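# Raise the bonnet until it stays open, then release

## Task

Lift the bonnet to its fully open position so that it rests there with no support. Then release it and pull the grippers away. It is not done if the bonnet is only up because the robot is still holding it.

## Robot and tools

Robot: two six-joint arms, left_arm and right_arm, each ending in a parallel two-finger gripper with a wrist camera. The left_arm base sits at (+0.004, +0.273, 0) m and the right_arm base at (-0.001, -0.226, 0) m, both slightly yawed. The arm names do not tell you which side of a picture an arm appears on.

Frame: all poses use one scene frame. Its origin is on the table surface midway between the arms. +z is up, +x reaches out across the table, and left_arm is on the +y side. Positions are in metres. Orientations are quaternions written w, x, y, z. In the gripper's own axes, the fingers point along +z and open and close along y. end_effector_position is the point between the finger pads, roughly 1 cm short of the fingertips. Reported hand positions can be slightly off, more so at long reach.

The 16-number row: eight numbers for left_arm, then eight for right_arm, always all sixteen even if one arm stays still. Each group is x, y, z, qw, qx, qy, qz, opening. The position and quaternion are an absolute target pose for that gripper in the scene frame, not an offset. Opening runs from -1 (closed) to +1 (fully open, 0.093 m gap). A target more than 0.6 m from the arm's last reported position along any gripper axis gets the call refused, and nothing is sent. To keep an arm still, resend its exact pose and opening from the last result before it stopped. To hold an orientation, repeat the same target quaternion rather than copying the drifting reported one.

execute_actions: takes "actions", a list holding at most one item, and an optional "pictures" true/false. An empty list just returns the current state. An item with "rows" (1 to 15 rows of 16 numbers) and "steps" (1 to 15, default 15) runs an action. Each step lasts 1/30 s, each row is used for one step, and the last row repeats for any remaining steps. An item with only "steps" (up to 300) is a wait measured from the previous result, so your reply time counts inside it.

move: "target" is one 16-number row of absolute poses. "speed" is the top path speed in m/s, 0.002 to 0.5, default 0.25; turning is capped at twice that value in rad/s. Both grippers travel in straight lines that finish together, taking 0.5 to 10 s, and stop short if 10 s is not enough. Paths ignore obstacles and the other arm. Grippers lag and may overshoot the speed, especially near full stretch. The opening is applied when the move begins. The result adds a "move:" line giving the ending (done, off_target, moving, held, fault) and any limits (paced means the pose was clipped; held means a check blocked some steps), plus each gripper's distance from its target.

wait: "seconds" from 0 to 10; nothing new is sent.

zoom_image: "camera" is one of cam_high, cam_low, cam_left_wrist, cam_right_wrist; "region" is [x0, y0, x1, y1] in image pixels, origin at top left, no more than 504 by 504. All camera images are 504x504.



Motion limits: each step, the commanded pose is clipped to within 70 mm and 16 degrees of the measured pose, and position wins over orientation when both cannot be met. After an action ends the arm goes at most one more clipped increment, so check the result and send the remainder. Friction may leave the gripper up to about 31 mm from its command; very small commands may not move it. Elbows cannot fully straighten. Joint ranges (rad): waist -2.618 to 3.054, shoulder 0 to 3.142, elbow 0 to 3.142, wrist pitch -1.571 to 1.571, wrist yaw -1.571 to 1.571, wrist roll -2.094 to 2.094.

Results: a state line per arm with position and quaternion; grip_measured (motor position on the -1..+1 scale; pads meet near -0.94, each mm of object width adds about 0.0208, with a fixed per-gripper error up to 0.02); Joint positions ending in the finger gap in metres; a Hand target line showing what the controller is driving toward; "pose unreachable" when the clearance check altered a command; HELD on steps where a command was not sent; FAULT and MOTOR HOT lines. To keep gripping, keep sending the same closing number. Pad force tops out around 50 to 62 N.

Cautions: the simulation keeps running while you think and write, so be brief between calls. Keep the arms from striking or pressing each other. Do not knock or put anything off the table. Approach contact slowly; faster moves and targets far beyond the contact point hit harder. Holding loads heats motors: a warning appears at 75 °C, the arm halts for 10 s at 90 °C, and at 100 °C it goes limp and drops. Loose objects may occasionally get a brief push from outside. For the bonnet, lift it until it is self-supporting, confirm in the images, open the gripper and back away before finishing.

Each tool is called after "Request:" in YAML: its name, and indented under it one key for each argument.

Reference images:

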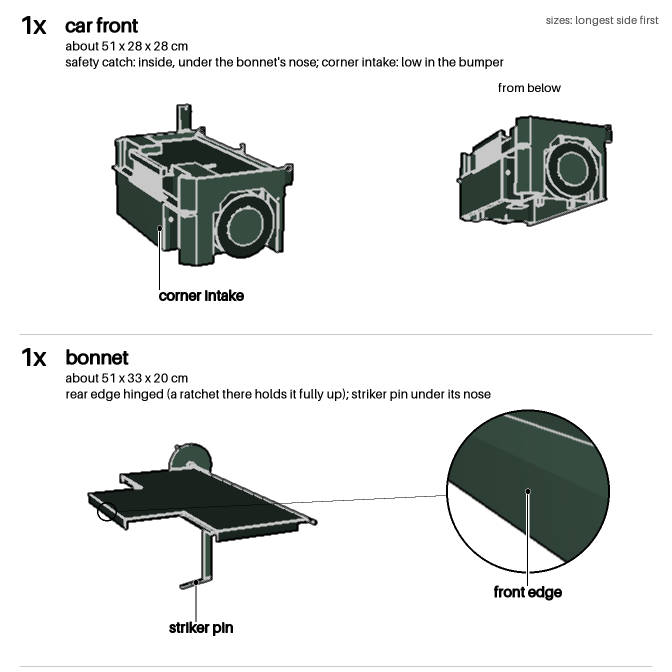

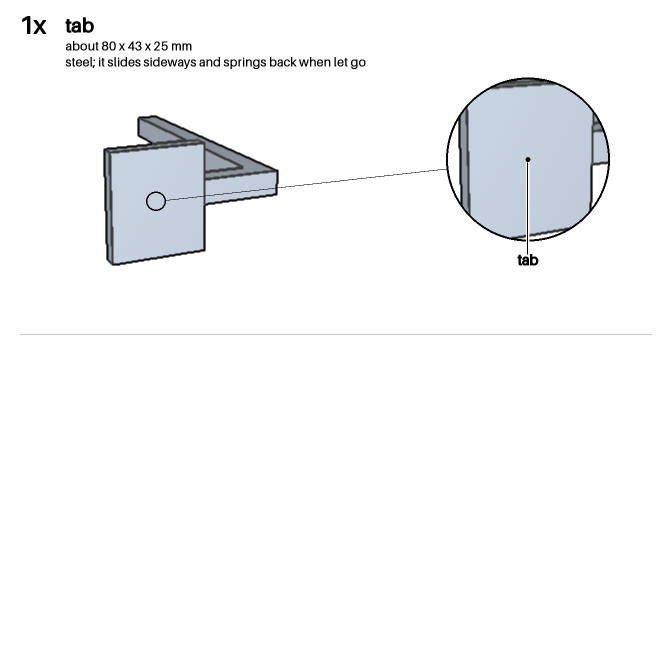

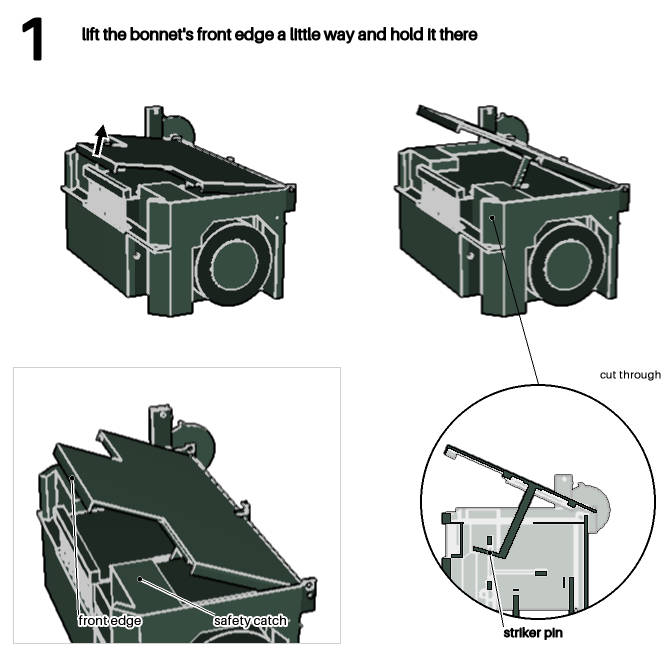

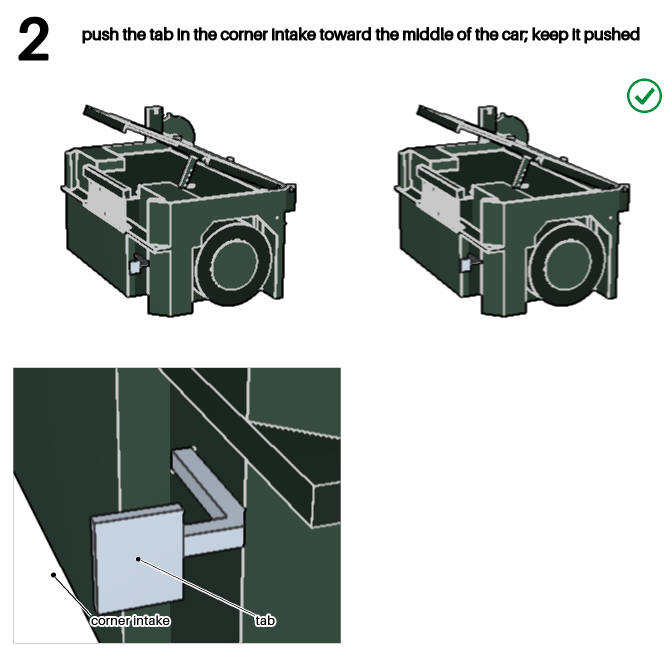

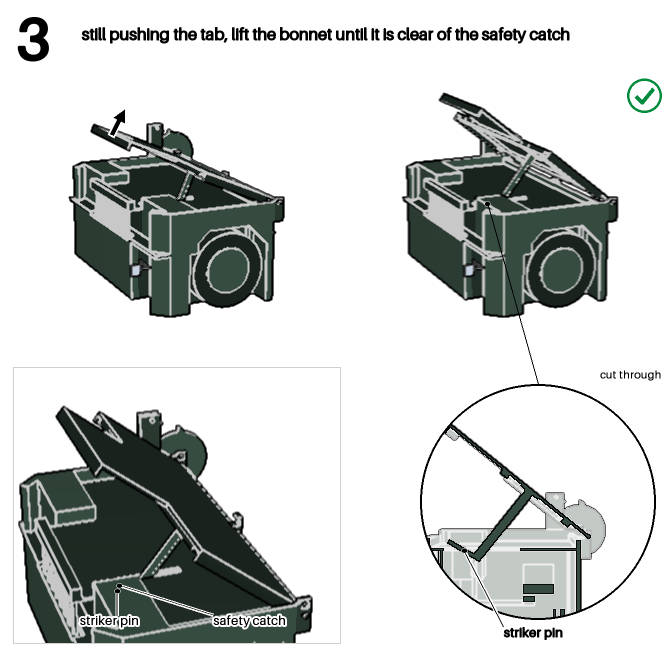

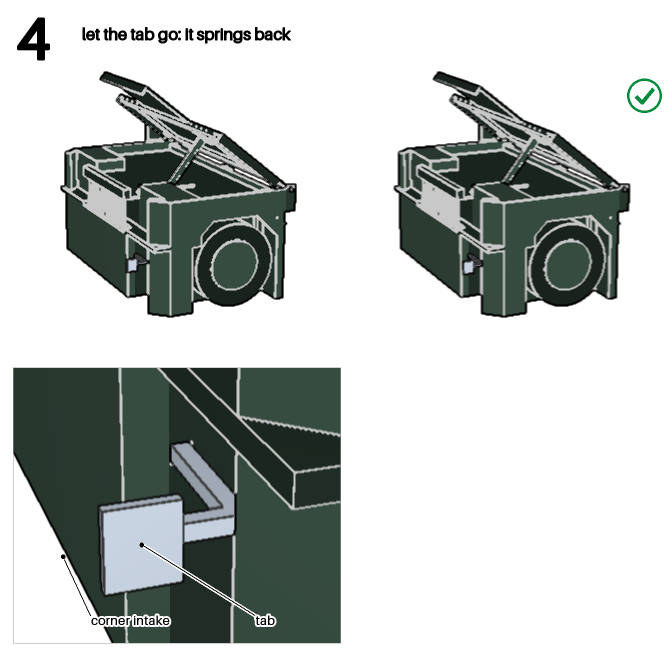

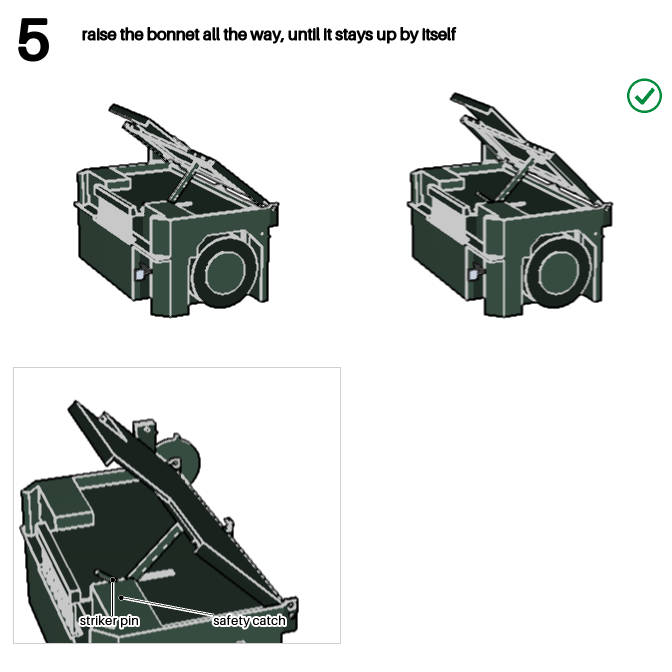

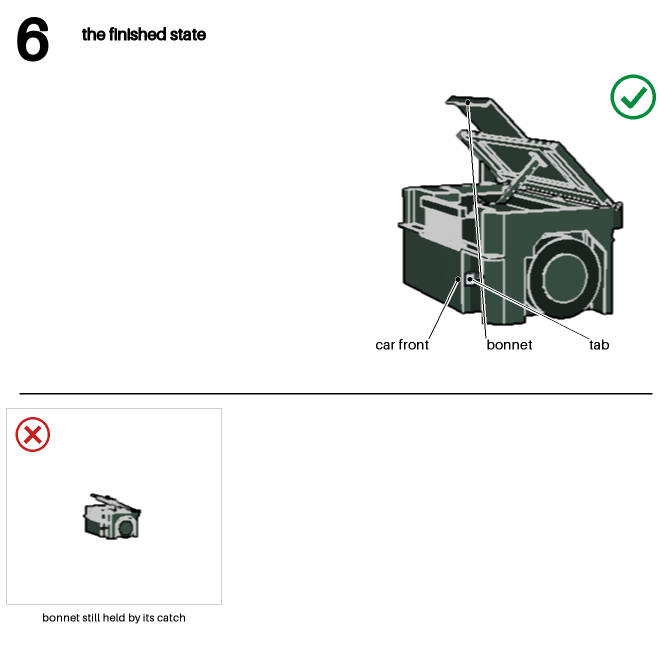

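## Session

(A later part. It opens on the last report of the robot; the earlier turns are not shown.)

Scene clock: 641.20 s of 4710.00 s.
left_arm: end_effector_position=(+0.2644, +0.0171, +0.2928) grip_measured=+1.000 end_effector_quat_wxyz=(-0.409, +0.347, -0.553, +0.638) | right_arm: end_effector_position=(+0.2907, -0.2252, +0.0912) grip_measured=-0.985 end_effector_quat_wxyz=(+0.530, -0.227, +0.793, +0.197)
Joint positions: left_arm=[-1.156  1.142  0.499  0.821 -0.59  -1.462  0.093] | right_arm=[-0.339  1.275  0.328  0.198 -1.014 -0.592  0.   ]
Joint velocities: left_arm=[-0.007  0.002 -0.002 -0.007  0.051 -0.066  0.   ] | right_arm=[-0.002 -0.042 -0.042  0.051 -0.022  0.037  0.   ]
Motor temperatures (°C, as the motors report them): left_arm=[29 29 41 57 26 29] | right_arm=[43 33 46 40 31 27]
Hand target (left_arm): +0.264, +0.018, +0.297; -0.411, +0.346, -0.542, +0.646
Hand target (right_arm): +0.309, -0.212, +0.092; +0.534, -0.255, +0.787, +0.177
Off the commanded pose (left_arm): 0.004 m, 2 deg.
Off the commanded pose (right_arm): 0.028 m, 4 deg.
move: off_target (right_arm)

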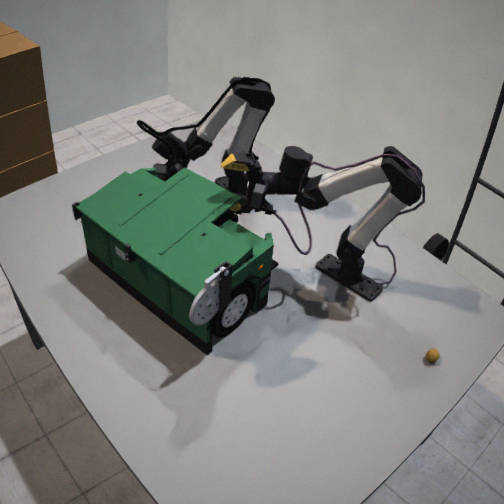

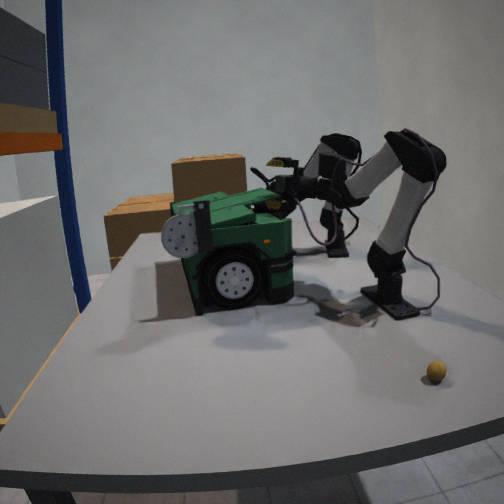

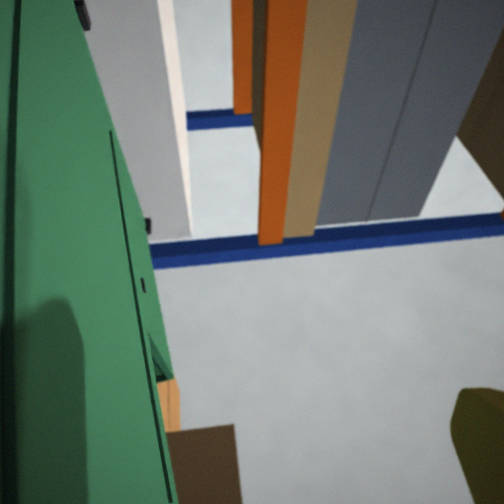

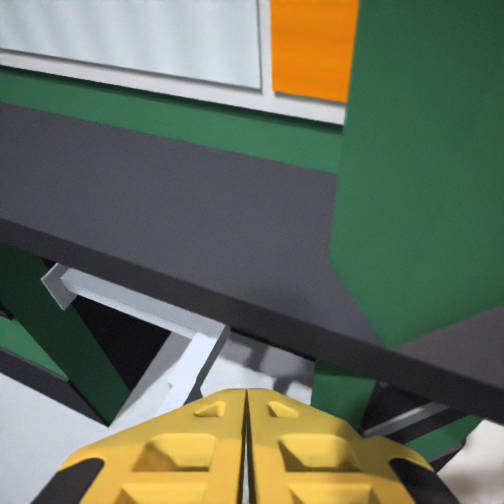

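Request:
move:
  target: [0.264,0.018,0.297,0.41,-0.345,0.54,-0.645,1, 0.33,-0.215,0.075,0.54,-0.215,0.797,0.15,-1]
  speed: 0.04

Request:
move:
  target: [0.264,0.018,0.30,0.41,-0.345,0.54,-0.645,1, 0.33,-0.215,0.075,0.54,-0.215,0.797,0.15,-0.55]
  speed: 0.04

Scene clock: 646.13 s of 4710.00 s.
left_arm: end_effector_position=(+0.2643, +0.0173, +0.2938) grip_measured=+1.000 end_effector_quat_wxyz=(-0.409, +0.347, -0.551, +0.639) | right_arm: end_effector_position=(+0.2919, -0.2244, +0.0909) grip_measured=-0.985 end_effector_quat_wxyz=(+0.541, -0.205, +0.791, +0.197)
Joint positions: left_arm=[-1.156  1.142  0.499  0.826 -0.59  -1.462  0.093] | right_arm=[-0.328  1.272  0.28   0.322 -0.997 -0.491  0.   ]
Joint velocities: left_arm=[-0.007  0.007  0.002 -0.037 -0.037 -0.081  0.   ] | right_arm=[ 0.002 -0.007 -0.027  0.051  0.066 -0.007  0.   ]
Motor temperatures (°C, as the motors report them): left_arm=[29 29 41 57 26 29] | right_arm=[43 32 46 43 31 27]
Hand target (left_arm): +0.264, +0.018, +0.297; -0.411, +0.346, -0.542, +0.647
Hand target (right_arm): +0.318, -0.216, +0.083; +0.535, -0.223, +0.799, +0.160
Off the commanded pose (left_arm): 0.003 m, 1 deg.
Off the commanded pose (right_arm): 0.042 m, 6 deg.
After step 90, 0.40 s passed at rest.
move: off_target (right_arm)

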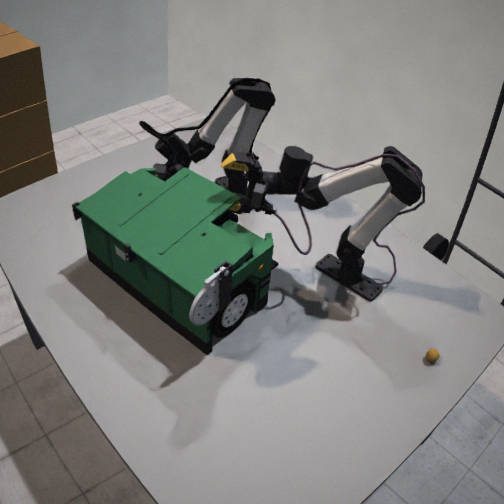

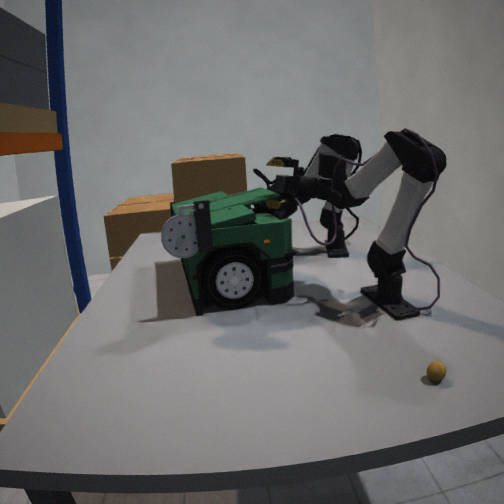

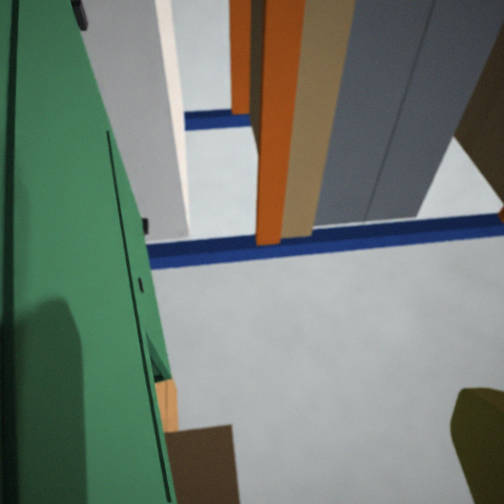

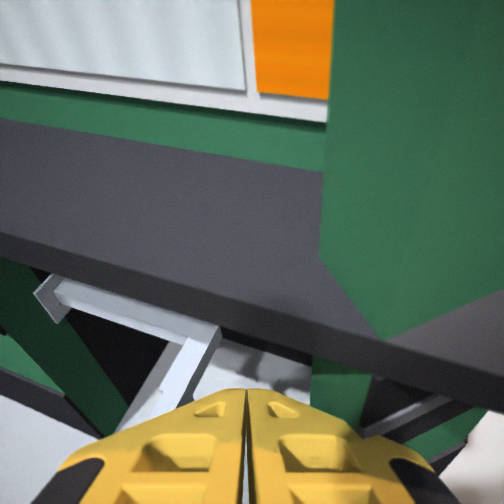

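Scene clock: 647.57 s of 4710.00 s.
left_arm: end_effector_position=(+0.2642, +0.0175, +0.2950) grip_measured=+1.000 end_effector_quat_wxyz=(-0.409, +0.347, -0.549, +0.641) | right_arm: end_effector_position=(+0.2886, -0.2256, +0.0902) grip_measured=-0.565 end_effector_quat_wxyz=(+0.540, -0.198, +0.792, +0.205)
Joint positions: left_arm=[-1.156  1.142  0.499  0.831 -0.59  -1.462  0.093] | right_arm=[-0.345  1.268  0.274  0.311 -1.015 -0.487  0.018]
Joint velocities: left_arm=[-0.002 -0.007 -0.012 -0.037 -0.007  0.037  0.   ] | right_arm=[-0.007 -0.002  0.002 -0.066  0.037 -0.022 -0.   ]
Motor temperatures (°C, as the motors report them): left_arm=[29 29 41 57 26 29] | right_arm=[43 32 46 43 31 27]
Hand target (left_arm): +0.264, +0.018, +0.300; -0.411, +0.346, -0.542, +0.647
Hand target (right_arm): +0.316, -0.216, +0.084; +0.535, -0.224, +0.799, +0.161
Off the commanded pose (left_arm): 0.005 m, 1 deg.
Off the commanded pose (right_arm): 0.045 m, 7 deg.
move: off_target (right_arm)

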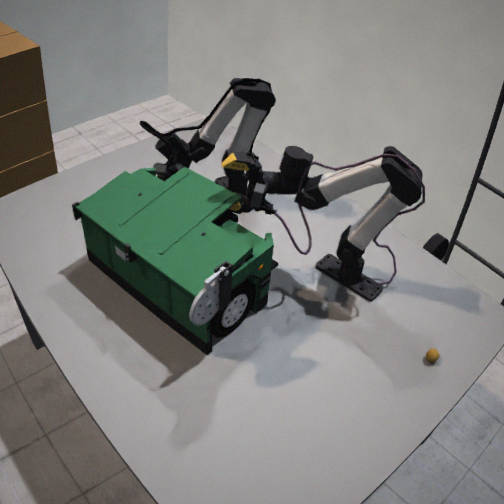

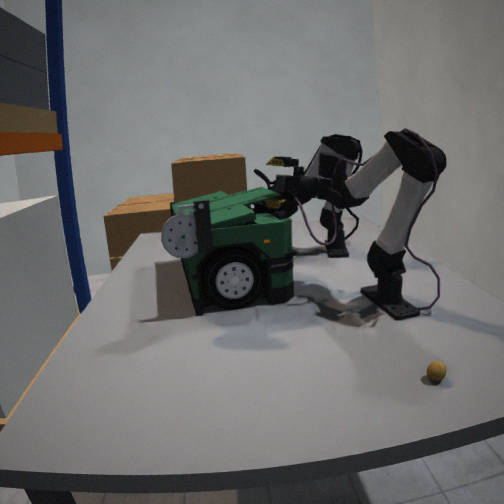

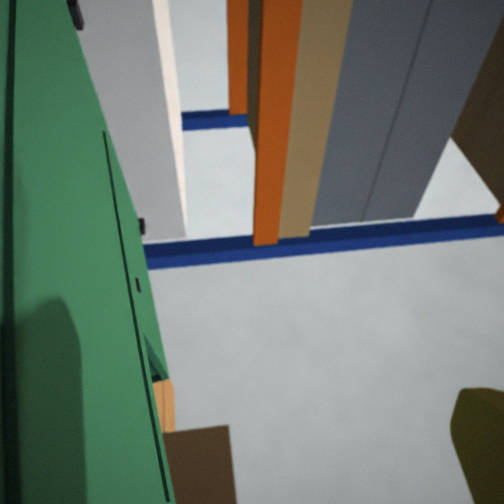

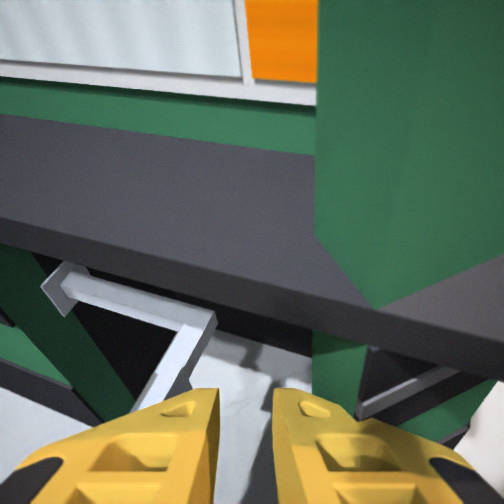

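Request:
move:
  target: [0.264,0.018,0.31,0.41,-0.345,0.54,-0.645,1, 0.33,-0.212,0.075,0.54,-0.215,0.797,0.15,-0.15]
  speed: 0.04

Scene clock: 652.73 s of 4710.00 s.
left_arm: end_effector_position=(+0.2648, +0.0165, +0.2885) grip_measured=+1.000 end_effector_quat_wxyz=(-0.409, +0.347, -0.560, +0.631) | right_arm: end_effector_position=(+0.2842, -0.2296, +0.0883) grip_measured=-0.199 end_effector_quat_wxyz=(+0.537, -0.181, +0.796, +0.213)
Joint positions: left_arm=[-1.156  1.142  0.499  0.801 -0.59  -1.462  0.093] | right_arm=[-0.375  1.263  0.268  0.289 -1.034 -0.479  0.036]
Joint velocities: left_arm=[-0.002 -0.012 -0.002 -0.037 -0.022 -0.007  0.   ] | right_arm=[ 0.002 -0.022  0.012 -0.037 -0.037 -0.066  0.   ]
Motor temperatures (°C, as the motors report them): left_arm=[29 29 41 57 26 29] | right_arm=[44 32 46 45 31 27]
Hand target (left_arm): +0.264, +0.019, +0.310; -0.411, +0.346, -0.541, +0.647
Hand target (right_arm): +0.313, -0.213, +0.086; +0.534, -0.226, +0.797, +0.166
Off the commanded pose (left_arm): 0.022 m, 3 deg.
Off the commanded pose (right_arm): 0.051 m, 8 deg.
After step 90, 0.50 s passed at rest.
move: off_target (left_arm, right_arm)

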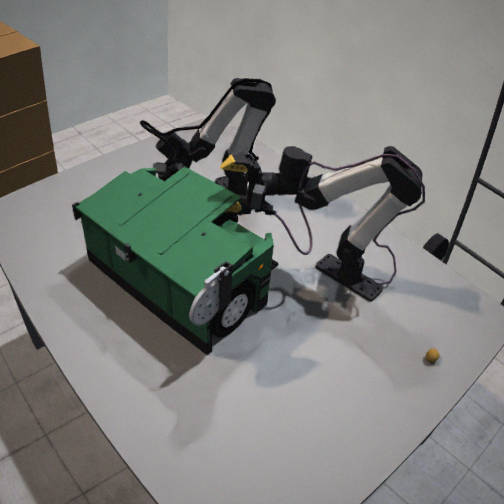

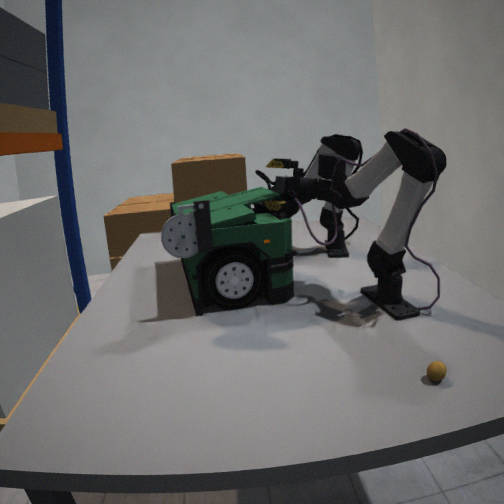

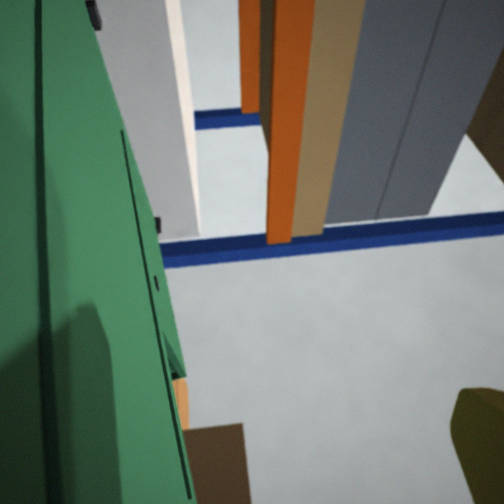

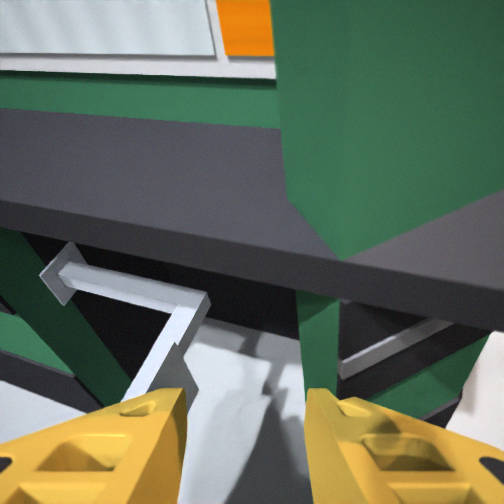

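Request:
move:
  target: [0.268,0.018,0.345,0.41,-0.345,0.54,-0.645,1, 0.33,-0.212,0.075,0.54,-0.215,0.797,0.15,-0.15]
  speed: 0.04

Scene clock: 659.00 s of 4710.00 s.
left_arm: end_effector_position=(+0.2678, +0.0106, +0.2936) grip_measured=+1.000 end_effector_quat_wxyz=(+0.405, -0.343, +0.600, -0.598) | right_arm: end_effector_position=(+0.2836, -0.2301, +0.0882) grip_measured=-0.182 end_effector_quat_wxyz=(+0.536, -0.177, +0.797, +0.214)
Joint positions: left_arm=[-1.151  1.109  0.598  0.564 -0.575 -1.466  0.093] | right_arm=[-0.378  1.259  0.267  0.284 -1.033 -0.472  0.036]
Joint velocities: left_arm=[ 0.002 -0.002 -0.002 -0.051  0.007  0.007  0.   ] | right_arm=[-0.012 -0.022 -0.017 -0.022  0.007 -0.007 -0.001]
Motor temperatures (°C, as the motors report them): left_arm=[29 30 42 56 26 29] | right_arm=[47 32 47 47 32 27]
Hand target (left_arm): +0.266, +0.021, +0.343; +0.411, -0.346, +0.542, -0.646
Hand target (right_arm): +0.313, -0.213, +0.086; +0.534, -0.227, +0.797, +0.166
Off the commanded pose (left_arm): 0.052 m, 9 deg.
Off the commanded pose (right_arm): 0.052 m, 9 deg.
After step 90, 1.23 s passed at rest.
move: off_target (left_arm, right_arm)

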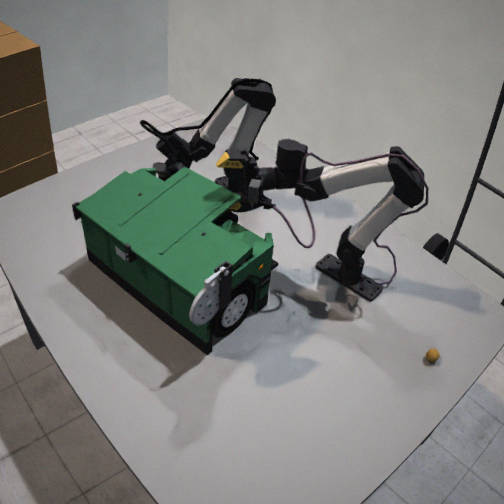

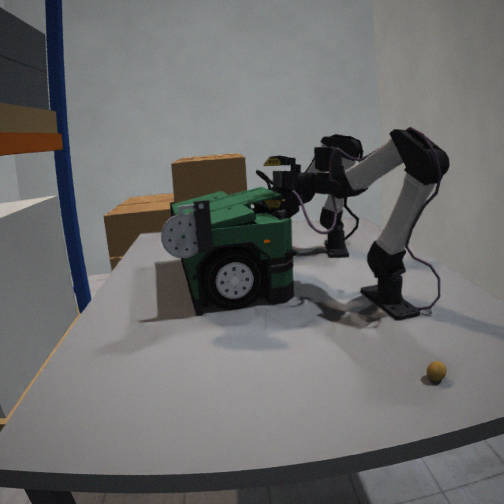

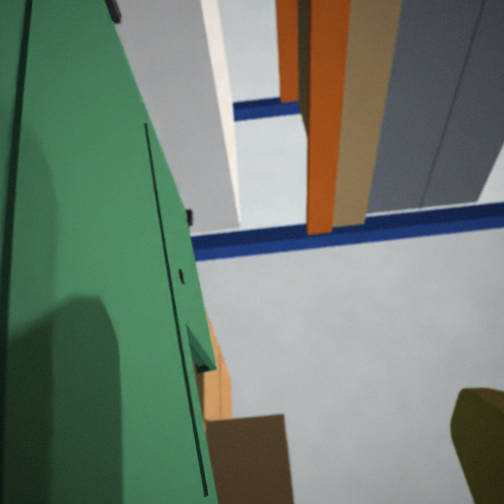

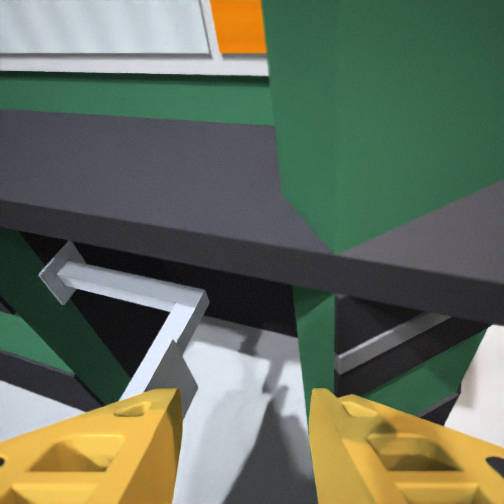

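Request:
move:
  target: [0.264,0.018,0.297,0.41,-0.345,0.54,-0.645,1, 0.335,-0.212,0.075,0.54,-0.2,0.8,0.15,0.2]
  speed: 0.04

Scene clock: 667.23 s of 4710.00 s.
left_arm: end_effector_position=(+0.2647, +0.0175, +0.2941) grip_measured=+1.000 end_effector_quat_wxyz=(-0.406, +0.347, -0.553, +0.639) | right_arm: end_effector_position=(+0.3236, -0.2527, +0.0848) grip_measured=+0.198 end_effector_quat_wxyz=(+0.555, -0.138, +0.811, +0.123)
Joint positions: left_arm=[-1.151  1.135  0.501  0.812 -0.58  -1.466  0.093] | right_arm=[-0.279  1.381  0.275  0.593 -0.766 -0.324  0.055]
Joint velocities: left_arm=[-0.012  0.027 -0.012 -0.022  0.007 -0.022  0.   ] | right_arm=[ 0.022  0.002 -0.007 -0.022 -0.051 -0.022  0.   ]
Motor temperatures (°C, as the motors report them): left_arm=[29 30 44 57 26 29] | right_arm=[50 31 47 47 32 27]
Hand target (left_arm): +0.264, +0.018, +0.297; -0.409, +0.347, -0.542, +0.647
Hand target (right_arm): +0.328, -0.213, +0.078; +0.542, -0.200, +0.802, +0.152
Off the commanded pose (left_arm): 0.003 m, 2 deg.
Off the commanded pose (right_arm): 0.043 m, 8 deg.
After step 90, 3.07 s passed at rest.
move: off_target (right_arm)

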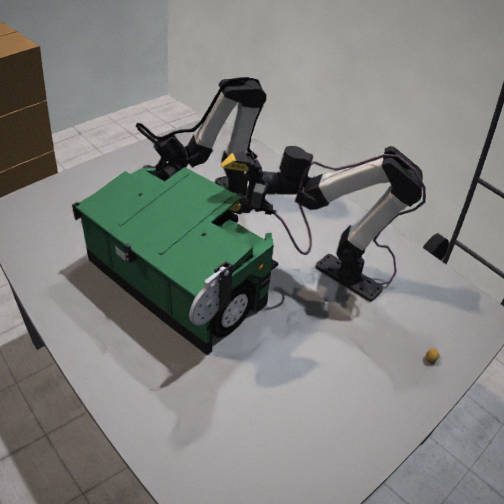

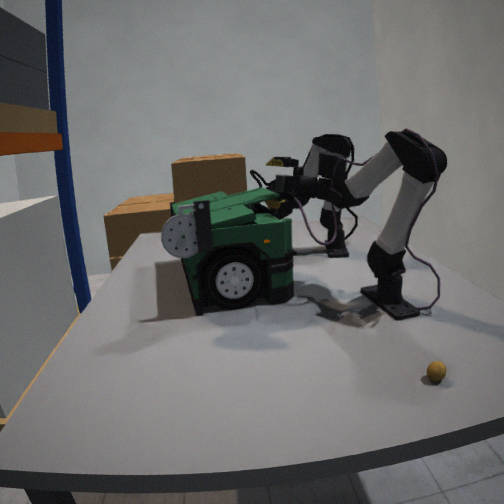

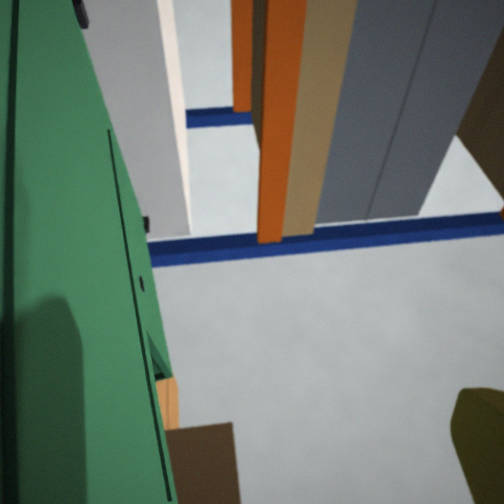

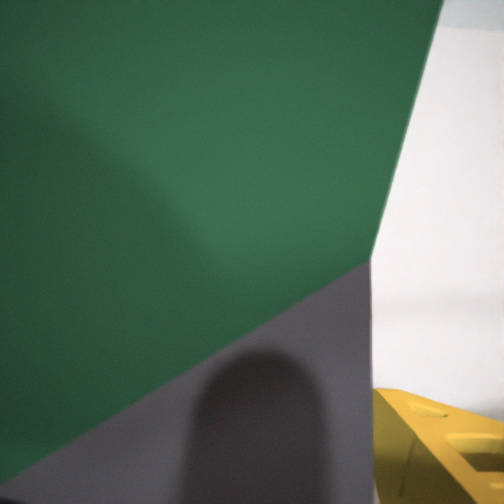

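Request:
move:
  target: [0.266,0.018,0.325,0.41,-0.345,0.54,-0.645,1, 0.36,-0.24,0.08,0.56,-0.13,0.81,0.11,0.2]
  speed: 0.04

Scene clock: 673.43 s of 4710.00 s.
left_arm: end_effector_position=(+0.2668, +0.0139, +0.2956) grip_measured=+1.000 end_effector_quat_wxyz=(+0.407, -0.346, +0.573, -0.622) | right_arm: end_effector_position=(+0.3292, -0.2516, +0.0811) grip_measured=+0.199 end_effector_quat_wxyz=(+0.556, -0.111, +0.811, +0.144)
Joint positions: left_arm=[-1.151  1.124  0.548  0.702 -0.58  -1.465  0.093] | right_arm=[-0.266  1.442  0.274  0.677 -0.762 -0.236  0.055]
Joint velocities: left_arm=[-0.002 -0.007 -0.002  0.007 -0.022 -0.051  0.   ] | right_arm=[-0.007 -0.012 -0.012 -0.081  0.125 -0.007 -0.001]
Motor temperatures (°C, as the motors report them): left_arm=[29 30 43 57 26 29] | right_arm=[50 31 47 46 31 27]
Hand target (left_arm): +0.265, +0.019, +0.325; +0.411, -0.346, +0.541, -0.647
Hand target (right_arm): +0.354, -0.238, +0.084; +0.560, -0.132, +0.810, +0.116
Off the commanded pose (left_arm): 0.030 m, 5 deg.
Off the commanded pose (right_arm): 0.033 m, 5 deg.
After step 90, 2.00 s passed at rest.
move: off_target (left_arm, right_arm)

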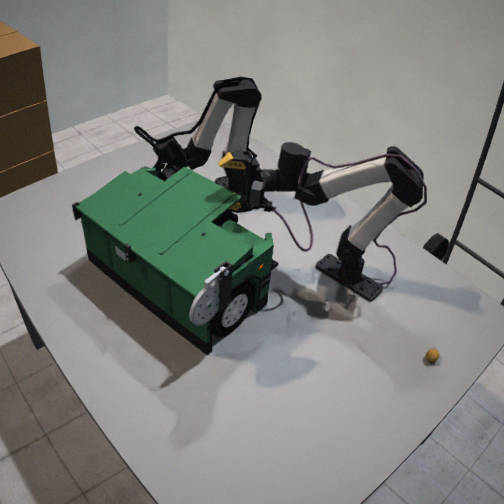

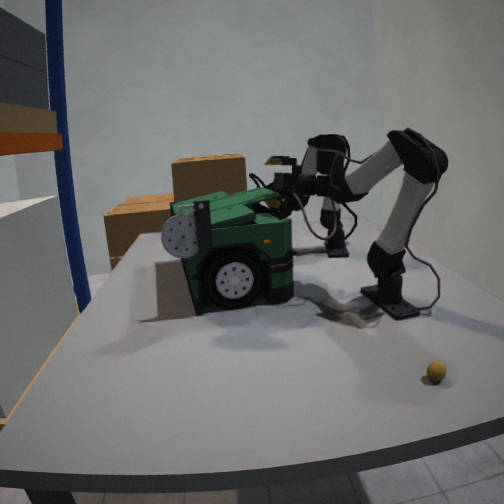

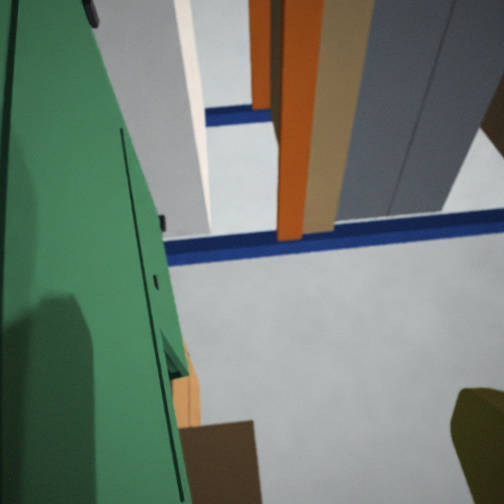

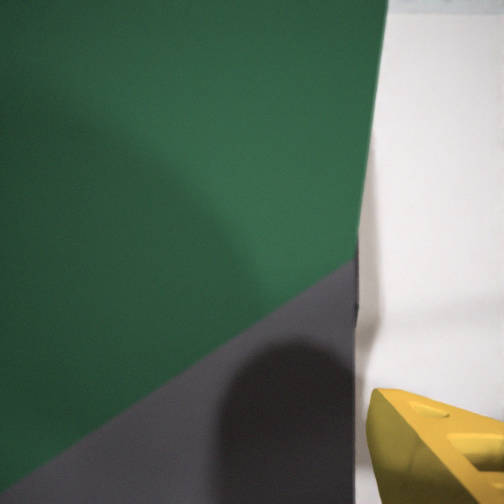

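Request:
move:
  target: [0.265,0.018,0.30,0.41,-0.345,0.54,-0.645,1, 0.345,-0.262,0.082,0.574,0.0,0.819,0.0,0.2]
  speed: 0.04

Scene clock: 691.40 s of 4710.00 s.
left_arm: end_effector_position=(+0.2651, +0.0171, +0.2959) grip_measured=+1.000 end_effector_quat_wxyz=(-0.407, +0.347, -0.555, +0.638) | right_arm: end_effector_position=(+0.3251, -0.2560, +0.0835) grip_measured=+0.199 end_effector_quat_wxyz=(+0.581, -0.054, +0.810, +0.063)
Joint positions: left_arm=[-1.151  1.133  0.511  0.795 -0.581 -1.465  0.093] | right_arm=[-0.159  1.371  0.155  0.851 -0.475 -0.133  0.055]
Joint velocities: left_arm=[-0.007 -0.012  0.007  0.037 -0.037 -0.037  0.   ] | right_arm=[-0.012 -0.002  0.002 -0.022  0.007  0.037  0.   ]
Motor temperatures (°C, as the motors report them): left_arm=[29 30 45 57 26 29] | right_arm=[48 30 49 47 32 27]
Hand target (left_arm): +0.265, +0.018, +0.300; -0.410, +0.346, -0.542, +0.647
Hand target (right_arm): +0.341, -0.260, +0.085; +0.579, -0.011, +0.815, +0.017
Off the commanded pose (left_arm): 0.004 m, 2 deg.
Off the commanded pose (right_arm): 0.021 m, 10 deg.
After step 90, 10.17 s passed at rest.
move: off_target (right_arm)

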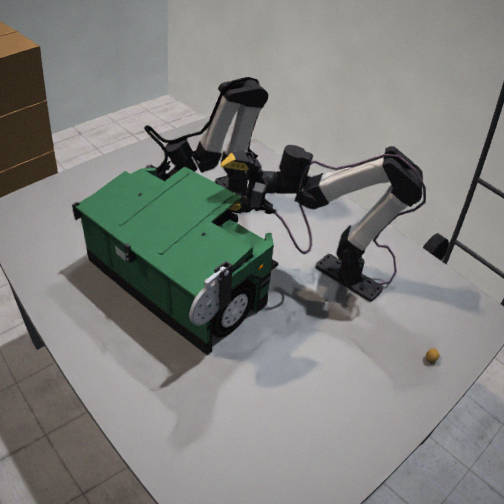

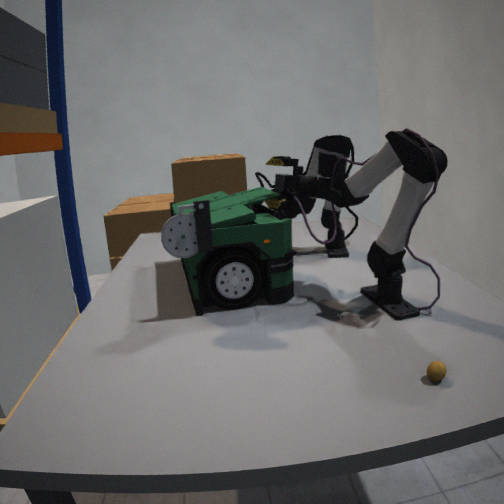

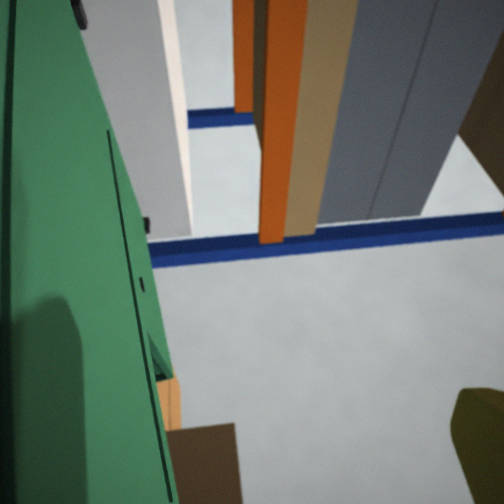

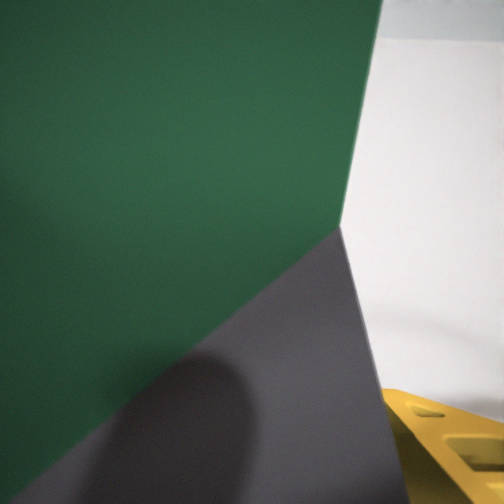

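It rotated well (yaw ~8° now). Continue.

Request:
move:
  target: [0.265,0.018,0.30,0.41,-0.345,0.54,-0.645,1, 0.345,-0.272,0.082,0.565,0.10,0.807,-0.07,0.2]
  speed: 0.04

Request:
move:
  target: [0.268,0.018,0.335,0.41,-0.345,0.54,-0.645,1, 0.345,-0.272,0.082,0.565,0.10,0.807,-0.07,0.2]
  speed: 0.04

Scene clock: 702.53 s of 4710.00 s.
left_arm: end_effector_position=(+0.2651, +0.0171, +0.2958) grip_measured=+1.000 end_effector_quat_wxyz=(-0.407, +0.346, -0.555, +0.637) | right_arm: end_effector_position=(+0.3236, -0.2566, +0.0838) grip_measured=+0.198 end_effector_quat_wxyz=(+0.582, -0.039, +0.811, +0.047)
Joint positions: left_arm=[-1.151  1.133  0.511  0.796 -0.581 -1.464  0.093] | right_arm=[-0.127  1.349  0.137  0.86  -0.401 -0.109  0.055]
Joint velocities: left_arm=[ 0.002  0.012  0.002 -0.066  0.007  0.037  0.   ] | right_arm=[-0.012  0.012  0.002 -0.037  0.022 -0.022 -0.   ]
Motor temperatures (°C, as the motors report them): left_arm=[29 30 44 57 26 29] | right_arm=[47 30 48 47 35 28]
Hand target (left_arm): +0.265, +0.018, +0.300; -0.410, +0.346, -0.542, +0.646
Hand target (right_arm): +0.339, -0.270, +0.087; +0.582, +0.042, +0.812, -0.010
Off the commanded pose (left_arm): 0.004 m, 2 deg.
Off the commanded pose (right_arm): 0.026 m, 21 deg; orientation clipped at the last step of the last action.
After step 90, 2.77 s passed at rest.
move: off_target (right_arm); limits=paced

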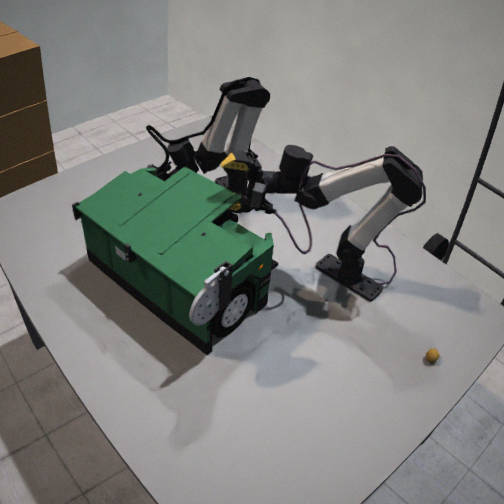

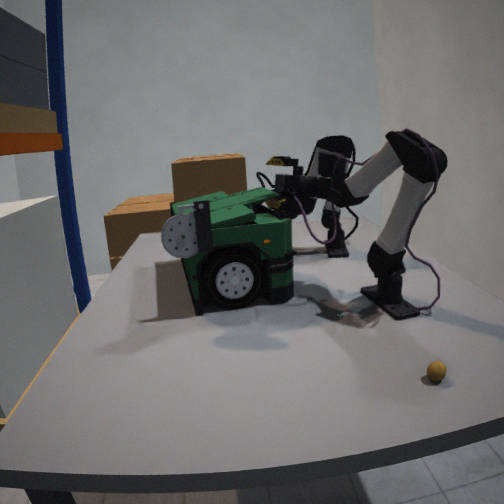

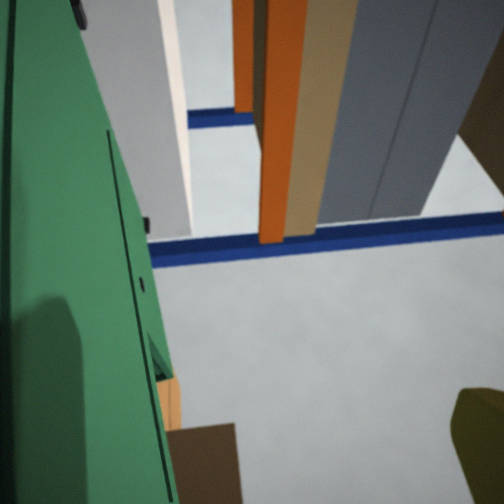

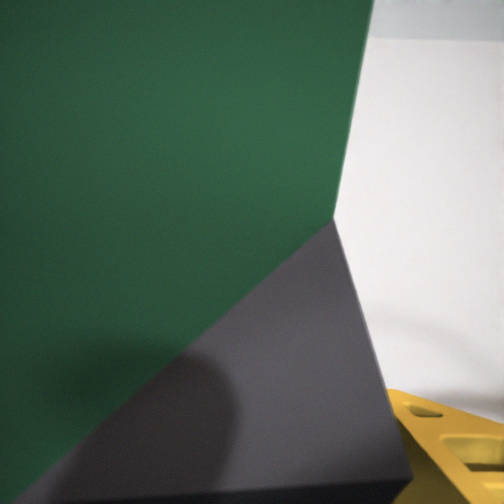

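Scene clock: 707.33 s of 4710.00 s.
left_arm: end_effector_position=(+0.2680, +0.0122, +0.2952) grip_measured=+1.000 end_effector_quat_wxyz=(+0.408, -0.345, +0.586, -0.610) | right_arm: end_effector_position=(+0.3236, -0.2568, +0.0843) grip_measured=+0.197 end_effector_quat_wxyz=(+0.583, -0.038, +0.810, +0.045)
Joint positions: left_arm=[-1.151  1.119  0.575  0.635 -0.581 -1.464  0.093] | right_arm=[-0.125  1.346  0.137  0.859 -0.396 -0.109  0.055]
Joint velocities: left_arm=[-0.002  0.002 -0.017 -0.066 -0.022 -0.11   0.   ] | right_arm=[ 0.007  0.022  0.022 -0.007 -0.007 -0.022 -0.001]
Motor temperatures (°C, as the motors report them): left_arm=[29 30 45 57 26 29] | right_arm=[47 30 48 47 36 28]
Hand target (left_arm): +0.266, +0.020, +0.334; +0.411, -0.346, +0.541, -0.647
Hand target (right_arm): +0.339, -0.270, +0.087; +0.582, +0.043, +0.812, -0.012
Off the commanded pose (left_arm): 0.040 m, 7 deg.
Off the commanded pose (right_arm): 0.026 m, 21 deg; orientation clipped at the last step of the last action.
move: off_target (left_arm, right_arm); limits=paced

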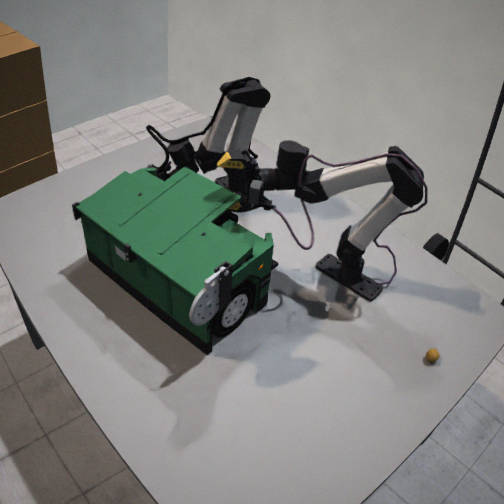

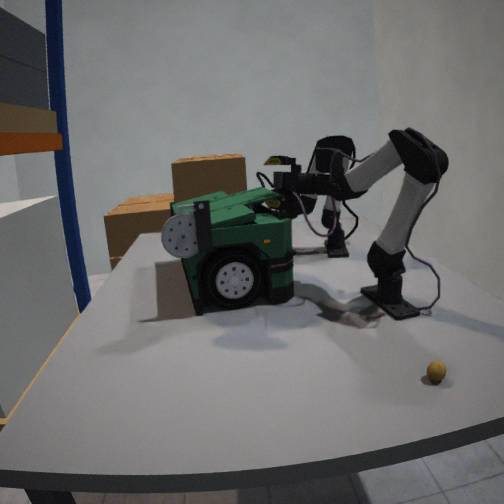

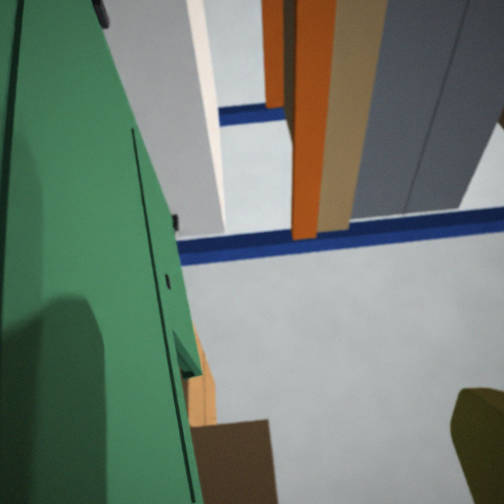

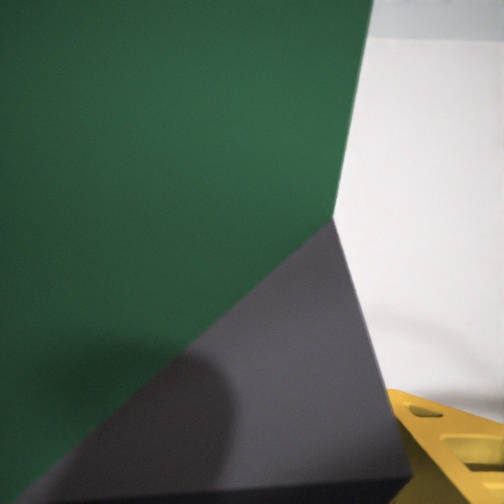

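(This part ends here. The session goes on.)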